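# Move foam block from drawer to desk, close drawer

## Task

Lift the foam block out of the open drawer and set it down on the desk, then push that drawer fully shut. No cabinet may be noticeably shifted. The robot must not fall or be left leaning, or the attempt fails. The block and drawer must stay put on their own at the end; a state that holds only while the robot presses on it does not count.

## Robot and tools

ROBOT. A Hello Robot Stretch 3 with a single arm. It has a two-wheel base (0.33 m long, 0.34 m wide), a lift that slides up a mast, and a telescoping arm that points out of the robot's RIGHT side. The base cannot drive sideways, so to move the gripper forward or back you drive the base. Turning in place pivots about the wheel-axle midpoint, 0.05 m behind the front edge. With the arm retracted and the wrist folded, the turning sweep has a radius of 0.28 m. An unfolded, level gripper reaches beyond that circle.

FRAMES. The base frame has its origin on the floor between the drive wheels, with x forward, y left and z up. The odometry frame is the base frame where the scene began. hand_pose is reported in the base frame. It sits at the point where the closed fingertips meet. With all wrist joints at 0, its x points up, its y points back along the arm toward the mast, and its z points to the rear. Fingertips are round pads 0.04 m wide.

execute_actions. Argument "actions" is a list holding one action or none. An empty list only reports state and images. An action may contain "base", "joints", or both, and these start at the same moment.
- "base" holds exactly one key. "translate_m" is a relative drive from the current spot, in metres, -1 to 1, with forward positive. "rotate_rad" is a relative turn in place, in radians, -3.2 to 3.2, with left (counter-clockwise seen from above) positive.
- "joints" is a dictionary of absolute targets keyed by joint name: lift_m 0 to 1.1 (arm height on the mast); arm_m 0 to 0.52 (extension); wrist_yaw_rad -1.345 to 4.42 (0 points along the arm, positive turns toward the front, 3.0 tucks it over the base); wrist_pitch_rad -1.57 to 0.451 (0 level, negative tips the fingers down); wrist_roll_rad -2.911 to 2.911; gripper_m -0.089 to 0.179 (larger is wider; the real fingertip gap is about 0.007 less when nearly shut and 0.025 less when fully open, and zero below 0.007); head_pan_rad -3.953 to 1.73 (0 forward, positive left, -1.57 looks along the arm); head_tilt_rad -1.53 to 0.419 (negative looks down).
- "contact_limits" takes only arm_m: a motor_effort percentage from 1 to 100. The arm halts when its effort reaches that value (a negative sign applies when retracting). A very small value halts it at once.
- "cameras" is a list of head_camera, nav_camera, wrist_camera or "all". Omitting it or passing null returns all of them, and [] returns none.
Any unknown key or out-of-range number rejects the whole call, and nothing moves. A joint or base left out of an action may keep pushing toward its earlier target.

wait: "seconds" from 0 to 10. Nothing new is commanded, and it reports like an empty action. zoom_image: "camera" plus "region" [x0, y0, x1, y1] in pixels of that camera's latest full image, with the top-left corner at (0, 0) and at most 504 by 504. finished_scene: "scene" is the number of the current scene. It ends the scene for good, so call it only after everything has settled.

RESULTS. base_status and joint_status give how each motion ended. "done" for the base means the wheels turned the commanded amount, even if they slipped. "off_target" means it stopped short and may still push. After contact_stop, time_out or torque_fault the old target is dropped. A joint stopped by contact goes slack until you command it again. on_its_own lists uncommanded behaviour, where "held at" is the target being held. joint_positions lists joint values, with tolerances of about 0.004 for the lift, arm and gripper and about 0.02 to 0.05 rad for the others. motor_effort is in percent, positive toward higher values, with the peak in brackets. It is noisy and biased, so read it as a rough guide. lidar_m gives 12 distances in 30-degree sectors: the 1st is straight ahead, then counter-clockwise (4th left, 7th behind, 10th right). They are measured in a plane 0.17 m above the floor, and "-" means nothing was seen. The robot's own parts can hide sectors 5, 6, 9 and 10. wrist_depth_mm and head_depth_mm are 7x7 grids of median depths in mm. base_odometry counts wheel turns only. turned_by_wheels and turned_by_imu give rotation since the last result. base_tilt is in degrees, has a fixed offset of up to about 4, and shows forward and right leans as positive. The pictures line names the order of the images. Camera calibration (K, distortion, T_world_to_cam in the base frame) is approximate. The wrist camera's pose error grows with arm extension.

SPEED. The base runs fast only when stowed: lift_m below 0.30, arm_m below 0.03 and wrist_yaw_rad above 2.54. Otherwise it is held to 0.10 m/s and 0.63 rad/s.

GRIPPING. Close to a gripper_m below the block's width to hold it. To let go, open to at least 0.02 above the value where the fingers met the block. Neither the reading nor "done" proves you are holding it, so check the images. Squeezing too hard triggers a stall guard that loosens the grip. To squeeze again, send a different value.

HAZARDS. Fold or unfold the wrist only with lift_m between 0.32 and 0.95, wrist_pitch_rad -0.4 and roll near 0. Once folded, the lift may go down to 0.25. If yaw is below -0.4, keep pitch at -0.5 or lower. The wrist, base and head have no contact stop and will keep pushing. Prolonged strain on a wrist servo makes it go limp for 10 s (torque_fault). The robot can tip if the arm pushes something rigid while the gripper is above about 0.45 m, if it pushes a second time after a contact stop, if it drives while gripping or pushing something fixed, or if it snags furniture, especially when reversing. If it leans, back out in small steps, release contact, and drop the lift to about 0.2. Avoid dropping the block, slamming the drawer or shoving cabinets. Use a modest contact limit when pushing the drawer closed with the arm. Loose objects may occasionally get nudged by outside forces. Between calls the robot keeps holding its last command.

Each tool is called after "Request:" as name(argument=value, ...), one argument or row to a line, values as JSON.

## Session

Request:
execute_actions(
  actions=[
    {"joints":{"head_tilt_rad":-0.7}},
  ],
)

Scene clock: 0.97 s.
base_odometry: x=+0.000 y=+0.000 heading=+0.000 (m, m, rad; odometry frame)
turned_by_wheels: +0.000 (rad since the last result)
turned_by_imu: +0.000 (rad since the last result)
base_tilt: forward=-0.3 right=-0.1 (deg)
lidar_m: 1.85 1.92 1.24 1.27 2.49 2.50 2.46 2.03 1.45 1.49 1.89 1.80
head_depth_mm: 1519 1690 1883 1975 1631 1375 1202 / 1593 1770 1989 1950 1619 1375 1197 / 1648 1867 2118 1944 1603 1362 1186 / 1727 1973 2200 1929 1595 1365 1182 / 1810 2073 2275 1909 1588 1350 1180 / 1928 2201 2358 1897 1571 1344 1176 / 2036 2339 2366 1885 1568 1333 1169
base_status: not commanded
joint_positions: lift_m=+0.368 arm_m=+0.001 wrist_yaw_rad=+3.032 wrist_pitch_rad=-0.367 wrist_roll_rad=+0.002 gripper_m=+0.037 head_pan_rad=+0.001 head_tilt_rad=-0.691
joint_status: all done
motor_effort: left_wheel=+0(0) right_wheel=+0(0) lift_m=+23(23) arm_m=+1(0) wrist_yaw_rad=+0(0) wrist_pitch_rad=+4(4) wrist_roll_rad=+0(0) gripper_m=-1(0) head_pan_rad=+1(1) head_tilt_rad=-3(27) (%)
hand_pose: x=+0.0041 y=+0.0835 z=+0.3923 quat_wxyz=(+0.168, +0.702, +0.091, +0.686) (m; base frame)
wrist_depth_mm: - - - - - - - / - - - - - - - / - - - - - - - / 953 948 968 982 973 955 988 / 767 771 - 753 795 777 779 / 633 633 628 625 606 642 631 / 537 539 - 559 540 553 547
pictures: head_camera (sideways: a quarter turn clockwise sets it upright), nav_camera (sideways: a quarter turn counterclockwise sets it upright), wrist_camera
camera_calibration (this result's frames):
head_camera: T_world_to_cam=[[-0.671884, -0.0281147, -0.740123, 0.987357], [-0.00494079, 0.999427, -0.0334795, 0.0425136], [0.74064, -0.0188375, -0.671638, 0.821585], [0, 0, 0, 1]] pos_world=[0.0551007, 0.000746648, 1.284]
nav_camera: T_world_to_cam=[[0.637117, 0.0344579, 0.769996, -0.965802], [-0.0194954, -0.99796, 0.0607905, -0.0233185], [0.77052, -0.0537421, -0.635146, 0.783937], [0, 0, 0, 1]] pos_world=[0.0108355, 0.0521389, 1.243]
wrist_camera: T_world_to_cam=[[0.9993, -0.0353213, 0.0123265, 0.00650336], [-0.00823662, -0.529138, -0.848496, 0.409591], [0.0364924, 0.8478, -0.529058, 0.304227], [0, 0, 0, 1]] pos_world=[-0.0142271, -0.0409636, 0.50841]
Images, in order (width x height): head_camera 896x504, nav_camera 672x504, wrist_camera 644x364.

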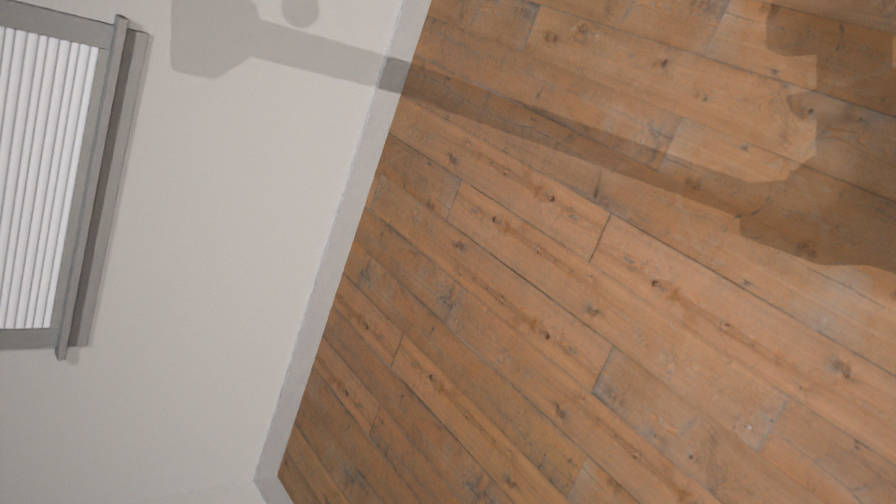

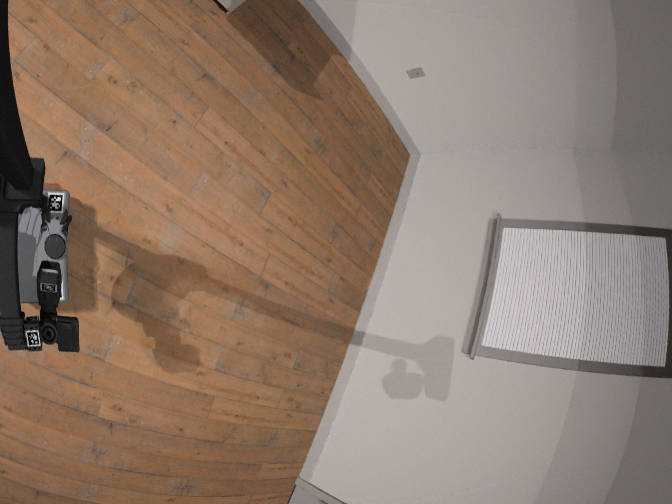

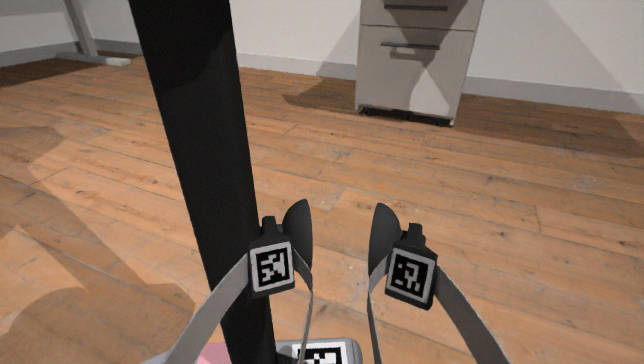

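Request:
execute_actions(
  actions=[
    {"joints":{"head_pan_rad":1.3,"head_tilt_rad":-0.6}},
  ],
  cameras=["head_camera","nav_camera"],
)

Scene clock: 2.37 s.
base_odometry: x=+0.000 y=+0.000 heading=+0.000 (m, m, rad; odometry frame)
turned_by_wheels: +0.000 (rad since the last result)
turned_by_imu: +0.000 (rad since the last result)
base_tilt: forward=-0.3 right=-0.1 (deg)
lidar_m: 1.85 1.92 1.24 1.28 2.48 2.50 2.46 2.04 1.45 1.49 1.90 1.80
head_depth_mm: 1499 1660 1849 2038 1750 1444 1241 / 1539 1685 1884 2054 1742 1453 1247 / 1556 1726 1465 1336 1670 1443 1233 / 1579 1755 1451 1189 1664 1428 1224 / 1628 1792 1484 1204 1676 1420 1220 / 1655 1831 2071 1969 1693 1416 1213 / 1676 1867 2105 2081 1678 1413 1211
base_status: not commanded
joint_positions: lift_m=+0.368 arm_m=+0.001 wrist_yaw_rad=+3.032 wrist_pitch_rad=-0.367 wrist_roll_rad=+0.002 gripper_m=+0.037 head_pan_rad=+1.293 head_tilt_rad=-0.606
joint_status: all done
motor_effort: left_wheel=+0(0) right_wheel=+0(0) lift_m=+23(24) arm_m=+0(0) wrist_yaw_rad=+0(0) wrist_pitch_rad=+4(4) wrist_roll_rad=+0(0) gripper_m=+1(0) head_pan_rad=+4(52) head_tilt_rad=+2(9) (%)
hand_pose: x=+0.0041 y=+0.0835 z=+0.3923 quat_wxyz=(+0.168, +0.702, +0.091, +0.686) (m; base frame)
wrist_depth_mm: - - - - - - - / - - - - - - - / - - - - - - - / 945 974 969 987 983 969 958 / 781 776 - 778 813 758 773 / 622 625 627 626 596 640 630 / 538 536 - 563 535 540 537
pictures: head_camera (sideways: a quarter turn clockwise sets it upright), nav_camera (sideways: a quarter turn counterclockwise sets it upright)
camera_calibration (this result's frames):
head_camera: T_world_to_cam=[[-0.140488, -0.591138, -0.794241, 1.05466], [-0.961236, 0.273665, -0.0336563, 0.0485809], [0.237251, 0.758725, -0.60667, 0.740145], [0, 0, 0, 1]] pos_world=[0.0192642, 0.0485862, 1.28831]
nav_camera: T_world_to_cam=[[0.124143, 0.557163, 0.821071, -1.02926], [0.952476, -0.298883, 0.0588055, -0.0266699], [0.278169, 0.774751, -0.567788, 0.699314], [0, 0, 0, 1]] pos_world=[-0.0413503, 0.023697, 1.24372]
Images, in order (width x height): head_camera 896x504, nav_camera 672x504.

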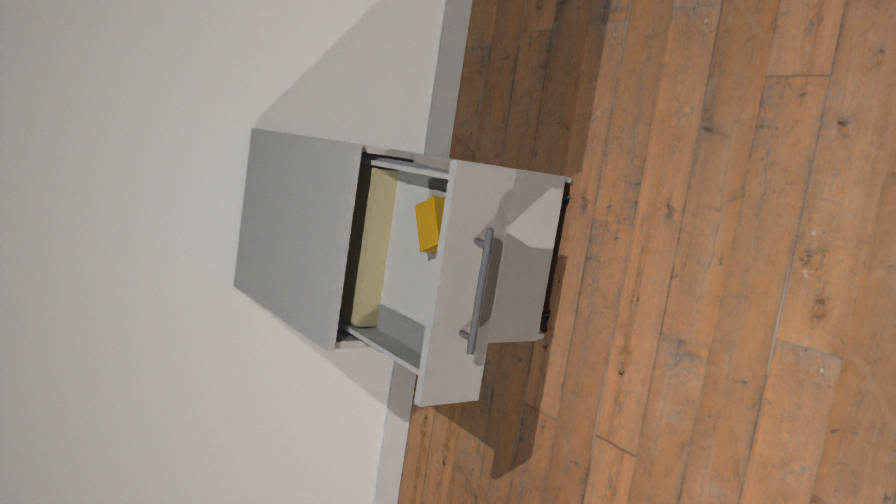

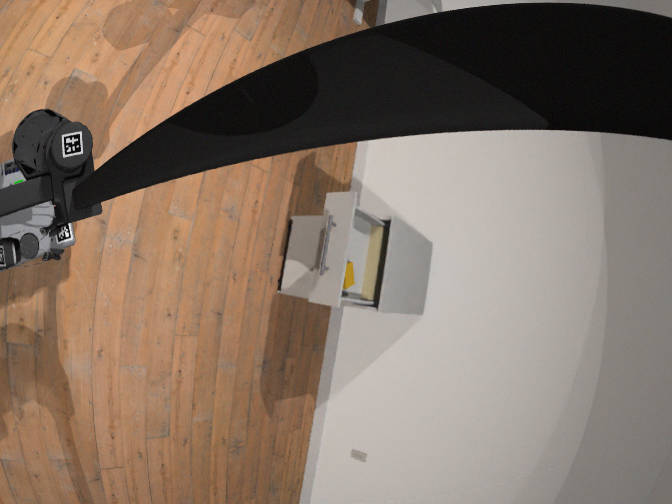

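Request:
execute_actions(
  actions=[
    {"base":{"rotate_rad":1.46},"joints":{"lift_m":0.28}},
  ],
  cameras=[],
)

Request:
execute_actions(
  actions=[
    {"base":{"translate_m":0.54}},
  ],
  cameras=[],
)

Request:
execute_actions(
  actions=[
    {"base":{"rotate_rad":1.195},"joints":{"head_pan_rad":-1.57,"head_tilt_rad":-0.95,"lift_m":0.9}},
  ],
  cameras=["head_camera"],
)

Request:
execute_actions(
  actions=[
    {"joints":{"wrist_yaw_rad":0,"gripper_m":0.12}},
  ],
  cameras=[],
)

Request:
execute_actions(
  actions=[
    {"joints":{"wrist_pitch_rad":-1.5,"arm_m":0.25}},
  ],
)

Scene clock: 5.90 s.
base_odometry: x=+0.000 y=+0.000 heading=+1.460 (m, m, rad; odometry frame)
turned_by_wheels: +1.460 (rad since the last result)
turned_by_imu: +1.456 (rad since the last result)
base_tilt: forward=-0.3 right=-0.1 (deg)
lidar_m: 1.25 2.25 2.50 2.45 2.14 1.45 1.46 1.96 1.80 1.81 2.01 1.24
head_depth_mm: 2506 2528 2917 2211 1737 1446 1249 / 2510 2461 2860 2163 1748 1449 1235 / 2525 2818 2745 2163 1730 1441 1233 / 2543 2831 2872 2151 1711 1435 1223 / 2558 2853 2803 2141 1711 1423 1221 / 2592 2885 2804 2103 1703 1416 1223 / 2560 2524 2551 2076 1700 1412 1217
base_status: done
joint_positions: lift_m=+0.280 arm_m=+0.001 wrist_yaw_rad=+3.032 wrist_pitch_rad=-0.368 wrist_roll_rad=+0.002 gripper_m=+0.037 head_pan_rad=+1.293 head_tilt_rad=-0.605
joint_status: all done
motor_effort: left_wheel=-2(7) right_wheel=+2(10) lift_m=+20(21) arm_m=+0(0) wrist_yaw_rad=+1(0) wrist_pitch_rad=+5(4) wrist_roll_rad=+0(0) gripper_m=+0(0) head_pan_rad=+5(5) head_tilt_rad=+1(2) (%)
hand_pose: x=+0.0040 y=+0.0834 z=+0.3042 quat_wxyz=(+0.168, +0.702, +0.091, +0.686) (m; base frame)
wrist_depth_mm: - - - - - - - / - - - - - - - / - - - - - - - / 801 808 812 790 801 811 797 / 618 629 - 624 655 612 637 / 515 523 - 541 499 521 519 / 452 - - - 445 448 442
pictures: none
No camera images: the call's "cameras" was empty. Leave "cameras" out to get every camera's image.

Scene clock: 9.33 s.
base_odometry: x=+0.060 y=+0.537 heading=+1.460 (m, m, rad; odometry frame)
turned_by_wheels: +0.000 (rad since the last result)
turned_by_imu: +0.001 (rad since the last result)
base_tilt: forward=-0.4 right=-0.1 (deg)
lidar_m: 0.74 1.63 2.30 2.31 2.55 1.95 1.97 2.20 1.99 2.01 1.45 0.73
head_depth_mm: 2334 2327 2802 2195 1745 1458 1245 / 2353 2278 2766 2168 1735 1444 1243 / 2381 2438 2786 2172 1732 1445 1232 / 2377 2298 2745 2144 1708 1435 1227 / 2412 2639 2830 2124 1708 1428 1226 / 2432 2684 2772 2097 1706 1417 1215 / 2422 2711 2773 2081 1693 1415 1210
base_status: done
joint_positions: lift_m=+0.280 arm_m=+0.001 wrist_yaw_rad=+3.032 wrist_pitch_rad=-0.368 wrist_roll_rad=+0.002 gripper_m=+0.037 head_pan_rad=+1.293 head_tilt_rad=-0.605
joint_status: not commanded
motor_effort: left_wheel=-2(5) right_wheel=+2(10) lift_m=+20(20) arm_m=+0(1) wrist_yaw_rad=+0(1) wrist_pitch_rad=+4(5) wrist_roll_rad=+0(0) gripper_m=+0(1) head_pan_rad=+5(4) head_tilt_rad=+2(0) (%)
hand_pose: x=+0.0040 y=+0.0834 z=+0.3042 quat_wxyz=(+0.168, +0.702, +0.091, +0.686) (m; base frame)
wrist_depth_mm: - - - - - - - / - - - - - - - / - - - - - - - / 791 791 795 788 803 810 787 / 614 625 - 622 651 625 628 / 515 519 - 536 493 525 520 / 455 - - - 448 445 438
pictures: none
No camera images: the call's "cameras" was empty. Leave "cameras" out to get every camera's image.

Scene clock: 15.80 s.
base_odometry: x=+0.060 y=+0.537 heading=+2.655 (m, m, rad; odometry frame)
turned_by_wheels: +1.195 (rad since the last result)
turned_by_imu: +1.194 (rad since the last result)
base_tilt: forward=-0.3 right=-0.1 (deg)
lidar_m: 2.31 2.53 2.55 1.95 2.02 2.08 1.99 1.91 1.38 0.73 0.76 1.83
head_depth_mm: 1252 1480 1717 - - 1244 1130 / 1246 1439 1700 - - 1239 1139 / 1194 1023 992 908 - - - / 1187 1018 989 944 - - - / 1180 1008 986 949 - 1236 1107 / 1191 1007 965 900 1311 1215 1108 / 1241 1467 1679 1504 1340 1215 1108
base_status: done
joint_positions: lift_m=+0.900 arm_m=+0.001 wrist_yaw_rad=+3.032 wrist_pitch_rad=-0.368 wrist_roll_rad=+0.002 gripper_m=+0.037 head_pan_rad=-1.563 head_tilt_rad=-0.938
joint_status: all done
motor_effort: left_wheel=-2(6) right_wheel=+2(8) lift_m=+26(28) arm_m=+1(1) wrist_yaw_rad=+0(0) wrist_pitch_rad=+4(4) wrist_roll_rad=+0(0) gripper_m=-1(1) head_pan_rad=-4(45) head_tilt_rad=-5(21) (%)
hand_pose: x=+0.0040 y=+0.0834 z=+0.9238 quat_wxyz=(+0.168, +0.702, +0.091, +0.686) (m; base frame)
wrist_depth_mm: - - - - - - - / - - - - - - - / - - - - - - - / - - - - - - - / - - - - - - - / - - - - - - - / - - - - - - -
pictures: head_camera (sideways: a quarter turn clockwise sets it upright)
camera_calibration (this result's frames):
head_camera: T_world_to_cam=[[-0.0337033, 0.832589, -0.552866, 0.739467], [0.999311, 0.0194701, -0.0315981, 0.0339277], [-0.0155439, -0.55355, -0.832671, 1.0356], [0, 0, 0, 1]] pos_world=[0.0071154, -0.0430755, 1.27221]
Images, in order (width x height): head_camera 896x504.

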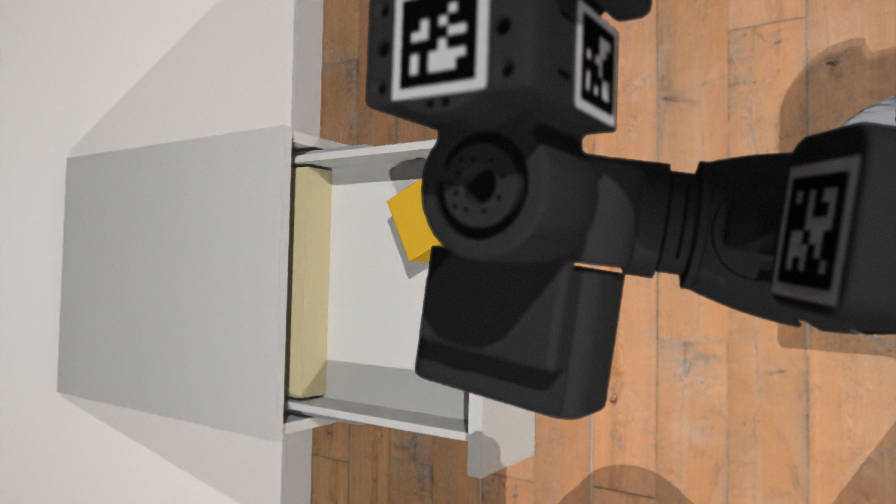

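Scene clock: 18.33 s.
base_odometry: x=+0.060 y=+0.537 heading=+2.655 (m, m, rad; odometry frame)
turned_by_wheels: +0.000 (rad since the last result)
turned_by_imu: +0.000 (rad since the last result)
base_tilt: forward=-0.3 right=-0.1 (deg)
lidar_m: 2.31 2.54 2.55 1.95 2.02 2.08 1.99 1.92 1.38 0.74 0.76 1.84
head_depth_mm: 1247 1468 1712 - - 1200 1130 / 1246 1432 1710 - - 1197 1141 / 1196 1023 937 - - 1201 1146 / 1190 1016 930 - - 1207 1155 / 1174 1009 972 902 1313 1220 1128 / 1195 1006 967 885 1337 1217 1106 / 1242 1473 1680 1519 1342 1212 1106
base_status: not commanded
joint_positions: lift_m=+0.900 arm_m=+0.001 wrist_yaw_rad=+0.002 wrist_pitch_rad=-0.368 wrist_roll_rad=+0.002 gripper_m=+0.120 head_pan_rad=-1.563 head_tilt_rad=-0.938
joint_status: all done
motor_effort: left_wheel=-2(2) right_wheel=+1(2) lift_m=+26(26) arm_m=+1(0) wrist_yaw_rad=-1(1) wrist_pitch_rad=+4(4) wrist_roll_rad=+0(0) gripper_m=-1(81) head_pan_rad=-4(4) head_tilt_rad=-5(4) (%)
hand_pose: x=-0.0211 y=-0.3760 z=+0.9238 quat_wxyz=(+0.695, +0.130, -0.695, -0.129) (m; base frame)
wrist_depth_mm: - 996 - - 974 987 980 / - - - - - - - / - - - - - - - / - - 820 752 - - - / - - 721 715 755 - - / - - 623 642 - - - / - - 543 526 572 - -
pictures: none
No camera images: the call's "cameras" was empty. Leave "cameras" out to get every camera's image.

Scene clock: 21.40 s.
base_odometry: x=+0.060 y=+0.537 heading=+2.655 (m, m, rad; odometry frame)
turned_by_wheels: +0.000 (rad since the last result)
turned_by_imu: +0.000 (rad since the last result)
base_tilt: forward=-0.3 right=-0.1 (deg)
lidar_m: 2.31 2.53 2.56 1.96 2.02 2.08 1.99 1.92 1.38 0.74 0.76 1.84
head_depth_mm: - - 1725 1529 1385 1242 1127 / - - 1705 1549 1365 1243 1138 / - - 982 892 1326 1235 1154 / 1188 1035 980 891 1319 1226 1153 / 1178 1007 983 891 1317 1225 1124 / 1196 1005 968 885 1325 1222 1103 / 1245 1462 1664 1512 1340 1210 1104
base_status: not commanded
joint_positions: lift_m=+0.900 arm_m=+0.250 wrist_yaw_rad=+0.000 wrist_pitch_rad=-1.494 wrist_roll_rad=+0.002 gripper_m=+0.120 head_pan_rad=-1.563 head_tilt_rad=-0.938
joint_status: all done
motor_effort: left_wheel=-2(2) right_wheel=+2(2) lift_m=+26(27) arm_m=+3(2) wrist_yaw_rad=+0(1) wrist_pitch_rad=-2(4) wrist_roll_rad=+0(0) gripper_m=+1(0) head_pan_rad=-3(4) head_tilt_rad=-4(5) (%)
hand_pose: x=-0.0216 y=-0.3903 z=+0.7812 quat_wxyz=(+0.518, +0.480, -0.519, -0.481) (m; base frame)
wrist_depth_mm: 999 970 408 409 367 866 901 / 999 984 417 415 405 925 898 / - 991 433 422 413 907 906 / - - 996 945 969 961 953 / - - - 975 988 965 946 / - - - - - - 975 / - - - - - - -
pictures: head_camera (sideways: a quarter turn clockwise sets it upright), nav_camera (sideways: a quarter turn counterclockwise sets it upright), wrist_camera
camera_calibration (this result's frames):
head_camera: T_world_to_cam=[[-0.0334847, 0.8326, -0.552862, 0.739461], [0.999316, 0.0192078, -0.031598, 0.0339276], [-0.0156893, -0.553542, -0.832674, 1.03561], [0, 0, 0, 1]] pos_world=[0.00710408, -0.0430756, 1.27221]
nav_camera: T_world_to_cam=[[0.0396769, -0.806176, 0.590343, -0.72805], [-0.997943, -0.00220186, 0.0640647, -0.0215925], [-0.0503476, -0.591671, -0.804606, 1.00933], [0, 0, 0, 1]] pos_world=[0.058156, 0.0102068, 1.24329]
wrist_camera: T_world_to_cam=[[-0.997201, -0.0423268, -0.0616365, 0.0225069], [-0.0490065, 0.992585, 0.111238, 0.331939], [0.056471, 0.113947, -0.991881, 0.988167], [0, 0, 0, 1]] pos_world=[-0.0170918, -0.441124, 0.944607]
Images, in order (width x height): head_camera 896x504, nav_camera 672x504, wrist_camera 644x364.

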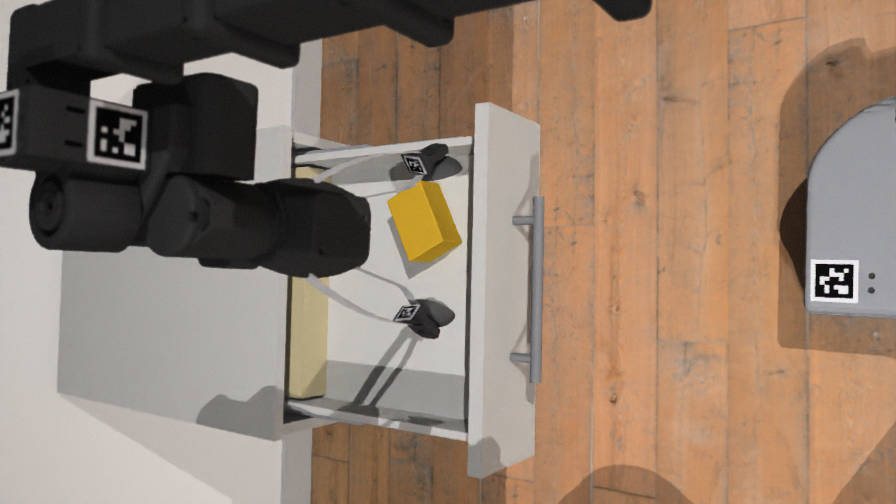

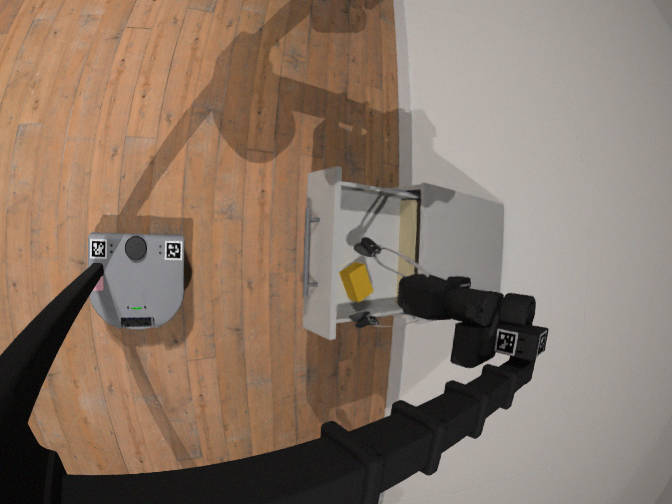

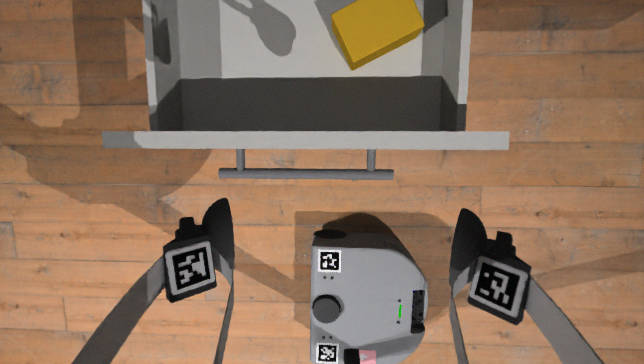

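Request:
execute_actions(
  actions=[
    {"joints":{"wrist_pitch_rad":-1.57,"wrist_yaw_rad":-1.13,"arm_m":0.42,"lift_m":0.8,"gripper_m":0.105}},
  ],
)

Scene clock: 24.23 s.
base_odometry: x=+0.060 y=+0.537 heading=+2.655 (m, m, rad; odometry frame)
turned_by_wheels: +0.000 (rad since the last result)
turned_by_imu: +0.000 (rad since the last result)
base_tilt: forward=-0.3 right=-0.1 (deg)
lidar_m: 2.31 2.53 2.55 1.96 2.02 2.08 1.99 1.92 1.38 0.73 0.76 1.83
head_depth_mm: 1250 1467 1716 - - - - / 1196 - 1686 1559 1360 1239 1139 / 1196 1028 987 892 1325 1237 1147 / 1192 - 998 891 1323 1224 1152 / 1183 1031 983 907 1325 1223 1123 / 1194 1005 971 888 1326 1219 1105 / 1253 1465 1675 1503 1345 1216 1103
base_status: not commanded
joint_positions: lift_m=+0.800 arm_m=+0.420 wrist_yaw_rad=-1.128 wrist_pitch_rad=-1.550 wrist_roll_rad=+0.002 gripper_m=+0.105 head_pan_rad=-1.563 head_tilt_rad=-0.938
joint_status: all done
joint sent to its limit — the command would take wrist_pitch_rad past its lower limit, so that joint was sent only as far as its limit.
motor_effort: left_wheel=-2(2) right_wheel=+2(2) lift_m=+20(22) arm_m=+3(2) wrist_yaw_rad=-1(2) wrist_pitch_rad=-2(3) wrist_roll_rad=+0(0) gripper_m=+0(61) head_pan_rad=-3(4) head_tilt_rad=-5(5) (%)
hand_pose: x=-0.0045 y=-0.5564 z=+0.6822 quat_wxyz=(+0.161, +0.147, -0.691, -0.689) (m; base frame)
wrist_depth_mm: 193 266 310 302 268 781 750 / 200 288 317 308 305 267 212 / 207 324 331 276 315 277 508 / 217 340 336 326 327 240 - / 300 350 342 343 334 221 - / 306 342 360 347 329 - 894 / - - 338 360 278 917 916
pictures: head_camera (sideways: a quarter turn clockwise sets it upright), nav_camera (sideways: a quarter turn counterclockwise sets it upright), wrist_camera
camera_calibration (this result's frames):
head_camera: T_world_to_cam=[[-0.0334834, 0.8326, -0.552861, 0.73946], [0.999316, 0.0192062, -0.031598, 0.0339276], [-0.0156901, -0.553541, -0.832674, 1.03561], [0, 0, 0, 1]] pos_world=[0.00710402, -0.0430756, 1.27221]
nav_camera: T_world_to_cam=[[0.0396756, -0.806177, 0.590343, -0.728049], [-0.997943, -0.00220035, 0.0640647, -0.0215925], [-0.0503485, -0.591671, -0.804606, 1.00933], [0, 0, 0, 1]] pos_world=[0.058156, 0.0102068, 1.24329]
wrist_camera: T_world_to_cam=[[-0.462091, 0.884527, -0.0639067, 0.546123], [0.868999, 0.466, 0.166389, 0.182262], [0.176956, 0.0213518, -0.983987, 0.85155], [0, 0, 0, 1]] pos_world=[-0.056714, -0.586177, 0.842489]
Images, in order (width x height): head_camera 896x504, nav_camera 672x504, wrist_camera 644x364.

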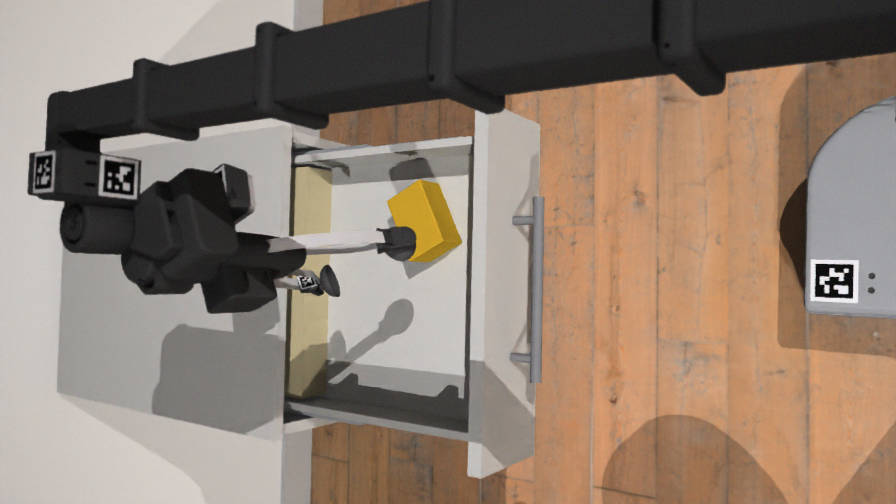

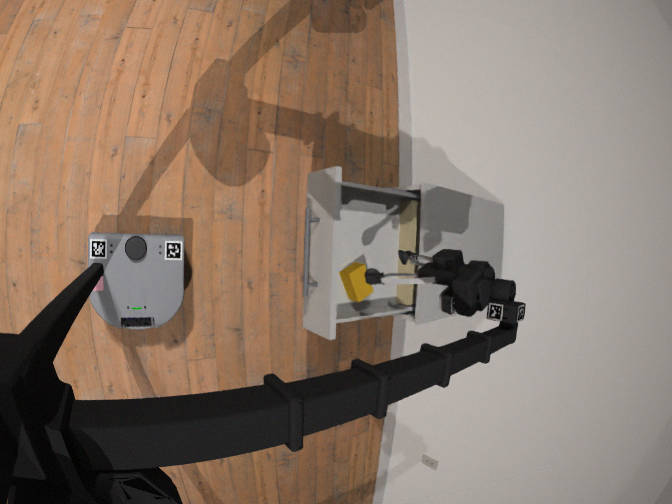

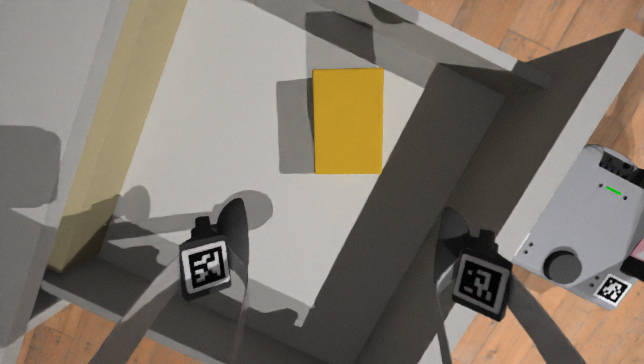

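Request:
execute_actions(
  actions=[
    {"base":{"translate_m":-0.055},"joints":{"arm_m":0.447,"lift_m":0.72}},
  ],
  cameras=["wrist_camera","head_camera"],
)

Scene clock: 26.03 s.
base_odometry: x=+0.108 y=+0.511 heading=+2.655 (m, m, rad; odometry frame)
turned_by_wheels: +0.000 (rad since the last result)
turned_by_imu: +0.000 (rad since the last result)
base_tilt: forward=-0.3 right=+0.0 (deg)
lidar_m: 2.36 2.57 2.55 1.95 2.02 2.03 1.94 1.92 1.38 0.74 0.76 1.84
head_depth_mm: 1247 1476 1721 1561 1387 - - / 1243 1440 - - - 1252 1134 / 1225 1220 1626 956 1346 1237 1151 / 1188 1064 1002 888 1323 1226 1152 / 1183 1006 983 903 1318 1219 1126 / 1167 1001 984 903 1314 1217 1109 / 1244 1366 1618 871 1322 1214 1098
base_status: done
joint_positions: lift_m=+0.720 arm_m=+0.447 wrist_yaw_rad=-1.128 wrist_pitch_rad=-1.550 wrist_roll_rad=+0.002 gripper_m=+0.105 head_pan_rad=-1.563 head_tilt_rad=-0.938
joint_status: all done
motor_effort: left_wheel=-1(5) right_wheel=+2(3) lift_m=+20(22) arm_m=+3(0) wrist_yaw_rad=-1(1) wrist_pitch_rad=-2(2) wrist_roll_rad=+0(0) gripper_m=-1(0) head_pan_rad=-3(4) head_tilt_rad=-5(4) (%)
hand_pose: x=-0.0045 y=-0.5834 z=+0.6022 quat_wxyz=(+0.161, +0.147, -0.691, -0.689) (m; base frame)
wrist_depth_mm: 186 222 232 181 724 708 711 / 193 237 237 233 183 727 721 / 201 245 245 238 235 194 220 / 218 255 251 202 241 238 182 / 241 263 258 206 249 239 178 / 273 271 268 261 259 205 165 / 287 283 276 271 264 216 150
pictures: head_camera (sideways: a quarter turn clockwise sets it upright), wrist_camera
camera_calibration (this result's frames):
head_camera: T_world_to_cam=[[-0.0334832, 0.8326, -0.552862, 0.739461], [0.999316, 0.019206, -0.031598, 0.0339276], [-0.0156903, -0.553541, -0.832674, 1.03561], [0, 0, 0, 1]] pos_world=[0.00710401, -0.0430756, 1.27221]
wrist_camera: T_world_to_cam=[[-0.462036, 0.884555, -0.063916, 0.564921], [0.868984, 0.465943, 0.166624, 0.207919], [0.177169, 0.0214444, -0.983947, 0.773439], [0, 0, 0, 1]] pos_world=[-0.0566942, -0.613168, 0.762486]
Images, in order (width x height): head_camera 896x504, wrist_camera 644x364.

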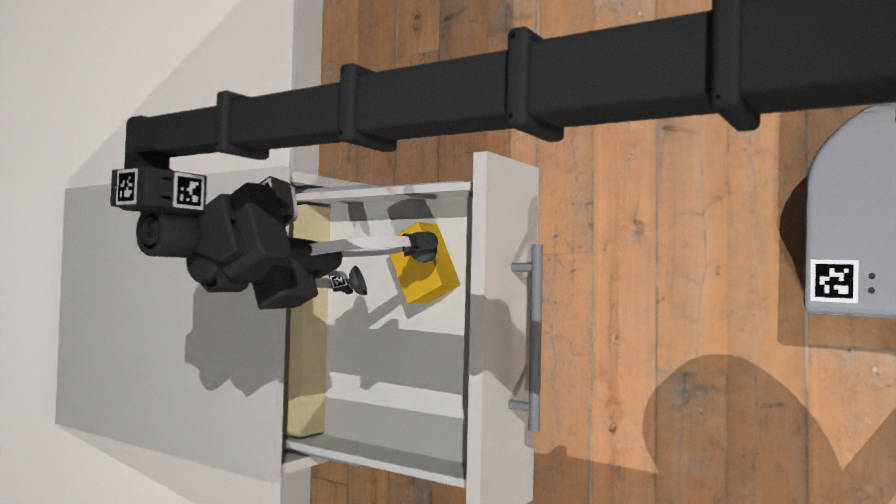

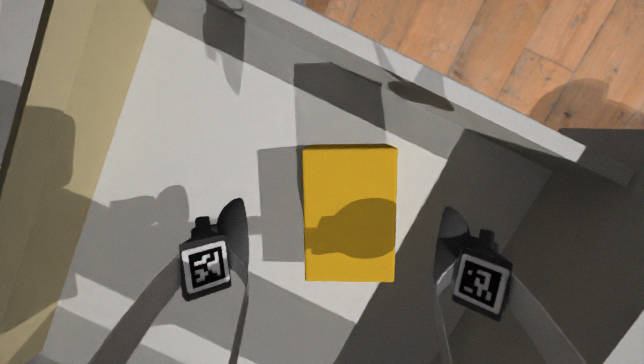

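Request:
execute_actions(
  actions=[
    {"joints":{"arm_m":0.443,"lift_m":0.657}},
  ],
  cameras=["wrist_camera"],
)

Request:
execute_actions(
  actions=[
    {"joints":{"gripper_m":0.02}},
  ],
  cameras=["wrist_camera"],
)

Request:
execute_actions(
  actions=[
    {"joints":{"lift_m":0.83,"head_pan_rad":-0.45,"head_tilt_rad":-0.6}},
  ],
)

Scene clock: 27.63 s.
base_odometry: x=+0.108 y=+0.511 heading=+2.655 (m, m, rad; odometry frame)
turned_by_wheels: +0.000 (rad since the last result)
turned_by_imu: +0.000 (rad since the last result)
base_tilt: forward=-0.3 right=-0.1 (deg)
lidar_m: 2.36 2.58 2.54 1.95 2.02 2.02 1.94 1.92 1.38 0.74 0.76 1.84
head_depth_mm: 1251 1469 1713 1561 1381 1250 1132 / 1241 1470 1704 - - - - / 1221 1099 992 912 1350 1236 1150 / 1188 1038 - 884 1327 1230 1156 / 1174 1010 981 902 1317 1223 1123 / 1166 1002 984 903 1309 1222 1108 / 1252 1367 1621 871 1324 1214 1100
base_status: not commanded
joint_positions: lift_m=+0.657 arm_m=+0.443 wrist_yaw_rad=-1.128 wrist_pitch_rad=-1.550 wrist_roll_rad=+0.002 gripper_m=+0.105 head_pan_rad=-1.563 head_tilt_rad=-0.938
joint_status: all done
motor_effort: left_wheel=-2(1) right_wheel=+2(2) lift_m=+20(22) arm_m=-2(3) wrist_yaw_rad=-1(1) wrist_pitch_rad=-2(2) wrist_roll_rad=+0(0) gripper_m=-1(1) head_pan_rad=-3(3) head_tilt_rad=-5(4) (%)
hand_pose: x=-0.0045 y=-0.5799 z=+0.5392 quat_wxyz=(+0.161, +0.147, -0.691, -0.689) (m; base frame)
wrist_depth_mm: 173 173 170 149 109 627 626 / 179 178 173 172 162 111 650 / 186 183 180 176 173 171 113 / 191 190 186 136 136 176 173 / 200 195 191 140 140 182 175 / 204 200 198 145 145 186 161 / 212 208 204 150 196 194 146
pictures: wrist_camera
camera_calibration (this result's frames):
wrist_camera: T_world_to_cam=[[-0.462037, 0.884555, -0.063916, 0.557824], [0.868984, 0.465943, 0.166624, 0.2168], [0.17717, 0.0214445, -0.983947, 0.711371], [0, 0, 0, 1]] pos_world=[-0.0566942, -0.609697, 0.699481]
Images, in order (width x height): wrist_camera 644x364.

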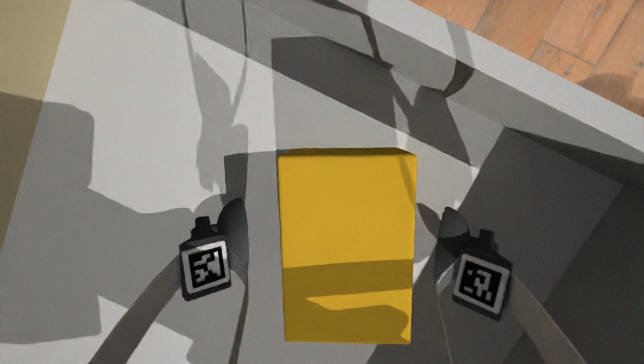

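Scene clock: 28.97 s.
base_odometry: x=+0.108 y=+0.511 heading=+2.655 (m, m, rad; odometry frame)
turned_by_wheels: +0.000 (rad since the last result)
turned_by_imu: +0.000 (rad since the last result)
base_tilt: forward=-0.3 right=-0.1 (deg)
lidar_m: 2.36 2.58 2.55 1.95 2.02 2.03 1.94 1.92 1.38 0.74 0.76 1.84
head_depth_mm: 1252 1480 1708 1569 1389 1256 1130 / 1251 1471 1708 - - - - / 1225 1101 991 911 1339 1237 1152 / 1189 1041 - 881 1320 1233 1148 / 1174 1009 982 899 1309 1224 1123 / 1170 998 979 899 1308 1214 1106 / 1241 1362 1633 870 1323 1214 1108
base_status: not commanded
joint_positions: lift_m=+0.657 arm_m=+0.443 wrist_yaw_rad=-1.128 wrist_pitch_rad=-1.550 wrist_roll_rad=+0.002 gripper_m=+0.021 head_pan_rad=-1.563 head_tilt_rad=-0.938
joint_status: all done
motor_effort: left_wheel=-2(2) right_wheel=+2(2) lift_m=+20(20) arm_m=-1(1) wrist_yaw_rad=-1(1) wrist_pitch_rad=-2(2) wrist_roll_rad=+0(0) gripper_m=-15(89) head_pan_rad=-4(3) head_tilt_rad=-4(5) (%)
hand_pose: x=-0.0045 y=-0.5799 z=+0.5392 quat_wxyz=(+0.161, +0.147, -0.691, -0.689) (m; base frame)
wrist_depth_mm: 172 173 170 148 109 641 632 / 179 178 175 171 162 110 650 / 185 183 180 176 173 171 113 / 191 189 186 133 176 176 172 / 199 193 191 137 136 182 174 / 204 201 199 141 139 186 161 / 212 209 205 146 195 192 150
pictures: wrist_camera
camera_calibration (this result's frames):
wrist_camera: T_world_to_cam=[[-0.462036, 0.884555, -0.063916, 0.557823], [0.868984, 0.465943, 0.166624, 0.216799], [0.177169, 0.0214443, -0.983947, 0.711371], [0, 0, 0, 1]] pos_world=[-0.0566942, -0.609696, 0.699481]
Images, in order (width x height): wrist_camera 644x364.

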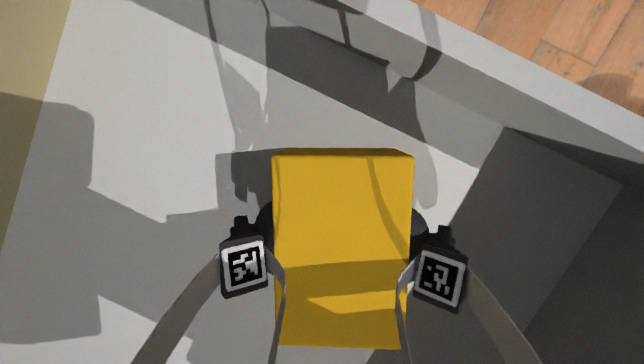

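Scene clock: 31.37 s.
base_odometry: x=+0.108 y=+0.511 heading=+2.655 (m, m, rad; odometry frame)
turned_by_wheels: +0.000 (rad since the last result)
turned_by_imu: +0.000 (rad since the last result)
base_tilt: forward=-0.3 right=-0.1 (deg)
lidar_m: 2.35 2.58 2.54 1.95 2.02 2.03 1.94 1.92 1.38 0.74 0.76 1.83
head_depth_mm: 1579 1682 1793 1915 1750 1457 777 / 1782 1921 2055 2111 1734 1447 1237 / 2068 2211 2411 2156 1721 1438 1234 / 2395 2603 2677 2135 1725 1436 1233 / 2604 2596 2674 2117 1704 1424 1226 / 2498 2761 2803 2126 1705 1417 1218 / 2397 2631 2788 2102 1684 1411 1215
base_status: not commanded
joint_positions: lift_m=+0.830 arm_m=+0.443 wrist_yaw_rad=-1.128 wrist_pitch_rad=-1.550 wrist_roll_rad=+0.002 gripper_m=+0.021 head_pan_rad=-0.457 head_tilt_rad=-0.606
joint_status: all done
motor_effort: left_wheel=-2(2) right_wheel=+2(2) lift_m=+27(29) arm_m=-1(2) wrist_yaw_rad=-1(1) wrist_pitch_rad=-2(2) wrist_roll_rad=+0(0) gripper_m=-15(16) head_pan_rad=+5(50) head_tilt_rad=+2(19) (%)
hand_pose: x=-0.0045 y=-0.5799 z=+0.7119 quat_wxyz=(+0.161, +0.147, -0.691, -0.689) (m; base frame)
wrist_depth_mm: 225 221 303 833 844 825 796 / 231 229 343 346 830 813 829 / 236 237 354 347 341 324 828 / 245 327 368 133 347 285 - / 253 378 377 136 136 264 - / 262 391 395 141 140 948 918 / 275 363 401 145 274 987 958
pictures: head_camera (sideways: a quarter turn clockwise sets it upright), nav_camera (sideways: a quarter turn counterclockwise sets it upright), wrist_camera
camera_calibration (this result's frames):
head_camera: T_world_to_cam=[[-0.55668, 0.243577, -0.794215, 1.05716], [0.440546, 0.897099, -0.0336563, 0.0400299], [0.704291, -0.368624, -0.606704, 0.737341], [0, 0, 0, 1]] pos_world=[0.0515629, -0.0216098, 1.28831]
nav_camera: T_world_to_cam=[[0.526162, -0.22144, 0.821047, -1.03168], [-0.463799, -0.883987, 0.0588066, -0.0180321], [0.712772, -0.411742, -0.567824, 0.696709], [0, 0, 0, 1]] pos_world=[0.0378698, 0.0424702, 1.24372]
wrist_camera: T_world_to_cam=[[-0.462036, 0.884555, -0.063916, 0.568858], [0.868984, 0.465943, 0.166624, 0.188029], [0.177169, 0.0214444, -0.983947, 0.881265], [0, 0, 0, 1]] pos_world=[-0.0566942, -0.609695, 0.872147]
Images, in order (width x height): head_camera 896x504, nav_camera 672x504, wrist_camera 644x364.

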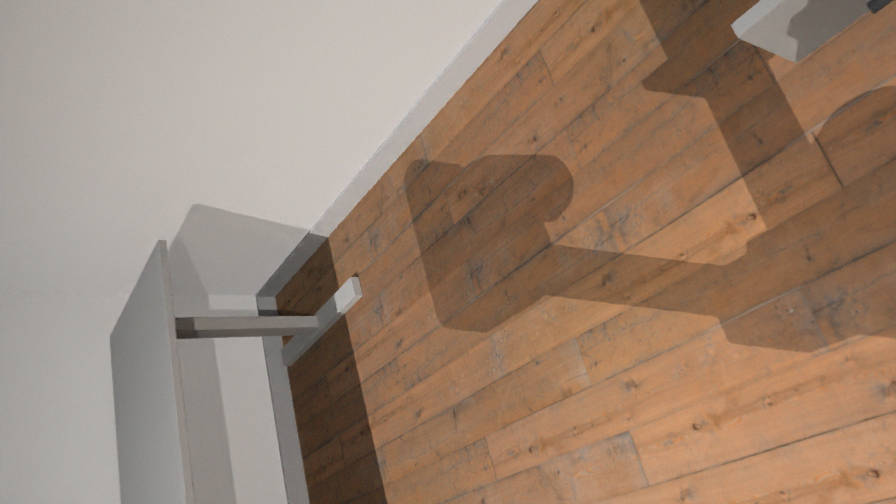

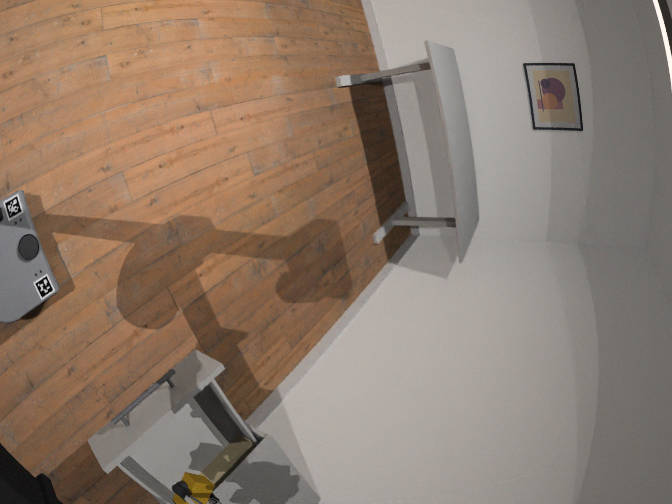

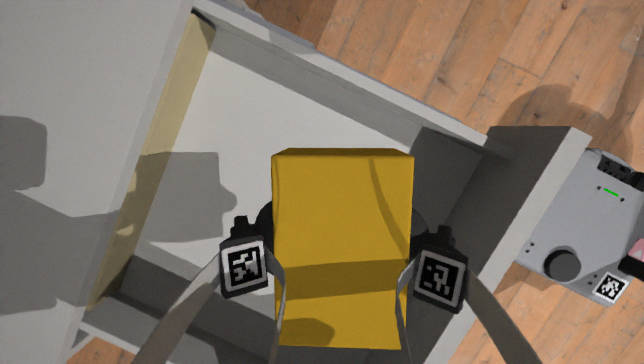

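Request:
execute_actions(
  actions=[
    {"base":{"translate_m":0.13},"joints":{"arm_m":0.1,"wrist_yaw_rad":2.7,"wrist_pitch_rad":-0.4,"head_pan_rad":-1.57,"head_tilt_rad":-0.95}},
  ],
  cameras=[],
)

Request:
execute_actions(
  actions=[
    {"joints":{"lift_m":0.38,"arm_m":0.14}},
  ],
  cameras=["head_camera"],
)

Request:
execute_actions(
  actions=[
    {"joints":{"arm_m":0.4},"contact_limits":{"arm_m":20}},
  ],
  cameras=["head_camera","nav_camera"],
)

Scene clock: 35.73 s.
base_odometry: x=-0.006 y=+0.572 heading=+2.654 (m, m, rad; odometry frame)
turned_by_wheels: +0.000 (rad since the last result)
turned_by_imu: +0.000 (rad since the last result)
base_tilt: forward=-0.3 right=-0.1 (deg)
lidar_m: 2.23 2.47 2.55 1.96 2.02 2.16 2.07 1.91 0.76 0.74 1.36 1.83
head_depth_mm: 1244 1477 1707 - - - 1119 / 1220 1054 939 785 1334 1234 1138 / 1193 1024 966 - 1332 1235 1144 / 1185 1019 988 - - 1208 1158 / 1188 1011 967 782 - 1186 1125 / 1244 1438 1658 1487 1352 1218 380 / 1241 1460 1679 1519 1347 1211 338
base_status: done
joint_positions: lift_m=+0.830 arm_m=+0.100 wrist_yaw_rad=+2.698 wrist_pitch_rad=-0.422 wrist_roll_rad=+0.002 gripper_m=+0.021 head_pan_rad=-1.563 head_tilt_rad=-0.938
joint_status: all done
motor_effort: left_wheel=-2(3) right_wheel=+2(8) lift_m=+27(27) arm_m=-1(3) wrist_yaw_rad=+2(3) wrist_pitch_rad=+7(8) wrist_roll_rad=+0(0) gripper_m=-15(15) head_pan_rad=-4(49) head_tilt_rad=-5(22) (%)
hand_pose: x=+0.0748 y=-0.0430 z=+0.8416 quat_wxyz=(+0.297, +0.708, -0.008, +0.641) (m; base frame)
wrist_depth_mm: - - - - - - - / - - - - - - - / - - - - - - - / - - - 133 - - - / - - - 136 136 - - / - - - 140 140 - - / - 986 - 146 931 985 -
pictures: none
No camera images: the call's "cameras" was empty. Leave "cameras" out to get every camera's image.

Scene clock: 40.67 s.
base_odometry: x=-0.006 y=+0.572 heading=+2.654 (m, m, rad; odometry frame)
turned_by_wheels: +0.000 (rad since the last result)
turned_by_imu: +0.000 (rad since the last result)
base_tilt: forward=-0.3 right=-0.1 (deg)
lidar_m: 2.24 2.47 2.56 1.95 2.02 2.16 2.07 1.92 0.77 0.73 1.36 1.83
head_depth_mm: 1243 1472 1717 1554 1386 1241 1131 / 1218 1056 990 900 1339 1242 1142 / 1196 1023 996 913 1349 1229 - / 1189 1019 991 911 1348 1211 1157 / 1181 1008 974 906 1330 1238 1124 / 1246 1427 1668 1494 1338 1213 1102 / 1244 1469 1667 1512 1351 1213 1105
base_status: not commanded
joint_positions: lift_m=+0.380 arm_m=+0.140 wrist_yaw_rad=+2.699 wrist_pitch_rad=-0.421 wrist_roll_rad=+0.002 gripper_m=+0.021 head_pan_rad=-1.563 head_tilt_rad=-0.938
joint_status: all done
motor_effort: left_wheel=-2(2) right_wheel=+2(1) lift_m=+20(26) arm_m=+2(0) wrist_yaw_rad=+1(1) wrist_pitch_rad=+7(8) wrist_roll_rad=+0(0) gripper_m=-15(15) head_pan_rad=-3(3) head_tilt_rad=-4(5) (%)
hand_pose: x=+0.0747 y=-0.0824 z=+0.3921 quat_wxyz=(+0.296, +0.708, -0.008, +0.641) (m; base frame)
wrist_depth_mm: - - - - - - - / - - - - - - - / - - - - - - - / 930 898 899 133 841 904 923 / 731 720 742 136 136 741 733 / 615 - - 141 140 612 617 / - - - 146 507 527 522
pictures: head_camera (sideways: a quarter turn clockwise sets it upright)
camera_calibration (this result's frames):
head_camera: T_world_to_cam=[[-0.0335001, 0.832433, -0.553112, 0.739787], [0.999316, 0.0192183, -0.0316015, 0.0339322], [-0.0156763, -0.553792, -0.832507, 1.03539], [0, 0, 0, 1]] pos_world=[0.00710501, -0.0430845, 1.27223]
Images, in order (width x height): head_camera 896x504.

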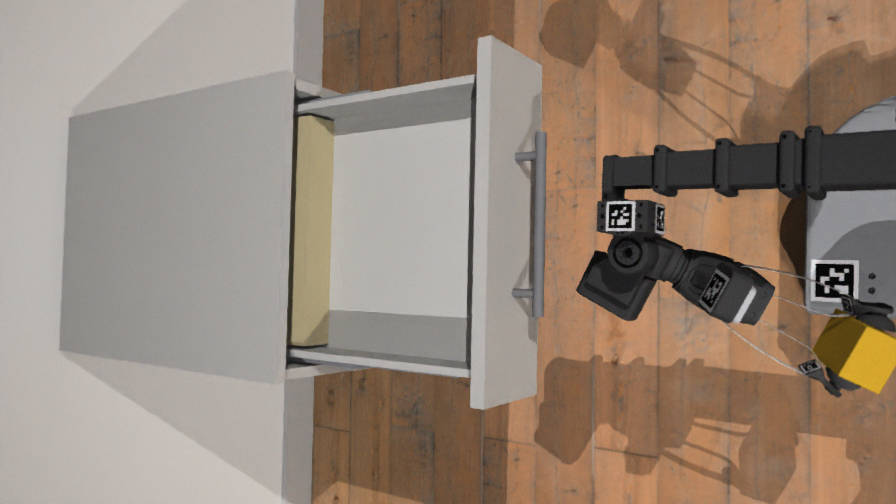

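Scene clock: 43.80 s.
base_odometry: x=-0.006 y=+0.572 heading=+2.655 (m, m, rad; odometry frame)
turned_by_wheels: +0.000 (rad since the last result)
turned_by_imu: +0.000 (rad since the last result)
base_tilt: forward=-0.3 right=-0.1 (deg)
lidar_m: 2.23 2.47 2.56 1.96 2.02 2.16 2.07 1.91 0.76 0.73 1.36 1.83
head_depth_mm: 1253 1473 1714 1554 1375 1246 1125 / 1218 1049 937 1474 1377 1236 1136 / 1196 1028 932 1243 1370 1228 - / 1182 1012 928 1130 1369 1229 1154 / 1179 1006 922 1236 1353 1214 1123 / 1249 1432 1635 1518 1348 1215 1105 / 1242 1460 1669 1516 1345 1211 1102
base_status: not commanded
joint_positions: lift_m=+0.380 arm_m=+0.400 wrist_yaw_rad=+2.708 wrist_pitch_rad=-0.421 wrist_roll_rad=+0.003 gripper_m=+0.021 head_pan_rad=-1.563 head_tilt_rad=-0.940
joint_status: all done
motor_effort: left_wheel=+1(3) right_wheel=-3(9) lift_m=+22(22) arm_m=+4(7) wrist_yaw_rad=-5(7) wrist_pitch_rad=+7(8) wrist_roll_rad=+0(0) gripper_m=-15(15) head_pan_rad=-3(4) head_tilt_rad=-4(5) (%)
contact_limits: arm_m 20 (drawing in: default 15, maximum 25; extending or still: default 22, maximum 36)
hand_pose: x=+0.0729 y=-0.3413 z=+0.3920 quat_wxyz=(+0.294, +0.708, -0.005, +0.643) (m; base frame)
wrist_depth_mm: - - - - - - - / - - - - - - - / - - - - - - - / 896 958 944 132 836 903 935 / 738 - - 136 136 732 735 / - - - 141 140 608 619 / 511 - - 146 504 524 520
pictures: head_camera (sideways: a quarter turn clockwise sets it upright), nav_camera (sideways: a quarter turn counterclockwise sets it upright)
camera_calibration (this result's frames):
head_camera: T_world_to_cam=[[-0.0332405, 0.83342, -0.551639, 0.737867], [0.999321, 0.018954, -0.031581, 0.0339053], [-0.0158644, -0.552315, -0.833485, 1.03666], [0, 0, 0, 1]] pos_world=[0.00709083, -0.0430323, 1.27215]
nav_camera: T_world_to_cam=[[0.0394411, -0.807054, 0.58916, -0.726506], [-0.997943, -0.0019962, 0.0640726, -0.0216026], [-0.0505339, -0.590475, -0.805472, 1.01046], [0, 0, 0, 1]] pos_world=[0.0581584, 0.0102771, 1.24331]
Images, in order (width x height): head_camera 896x504, nav_camera 672x504.

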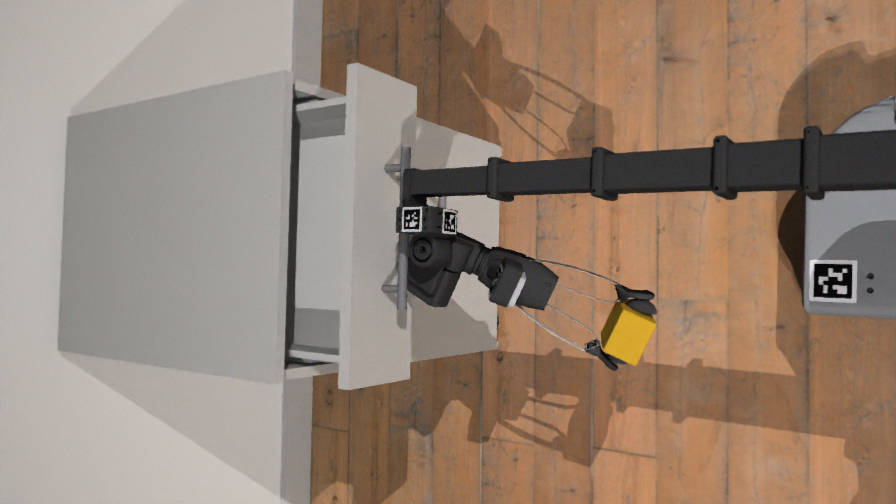

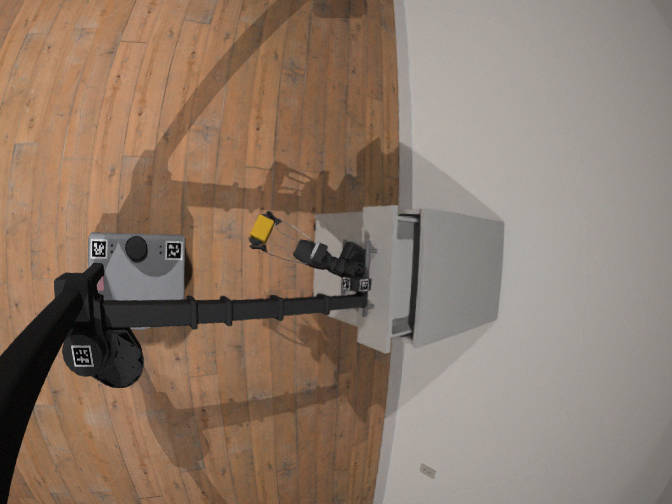

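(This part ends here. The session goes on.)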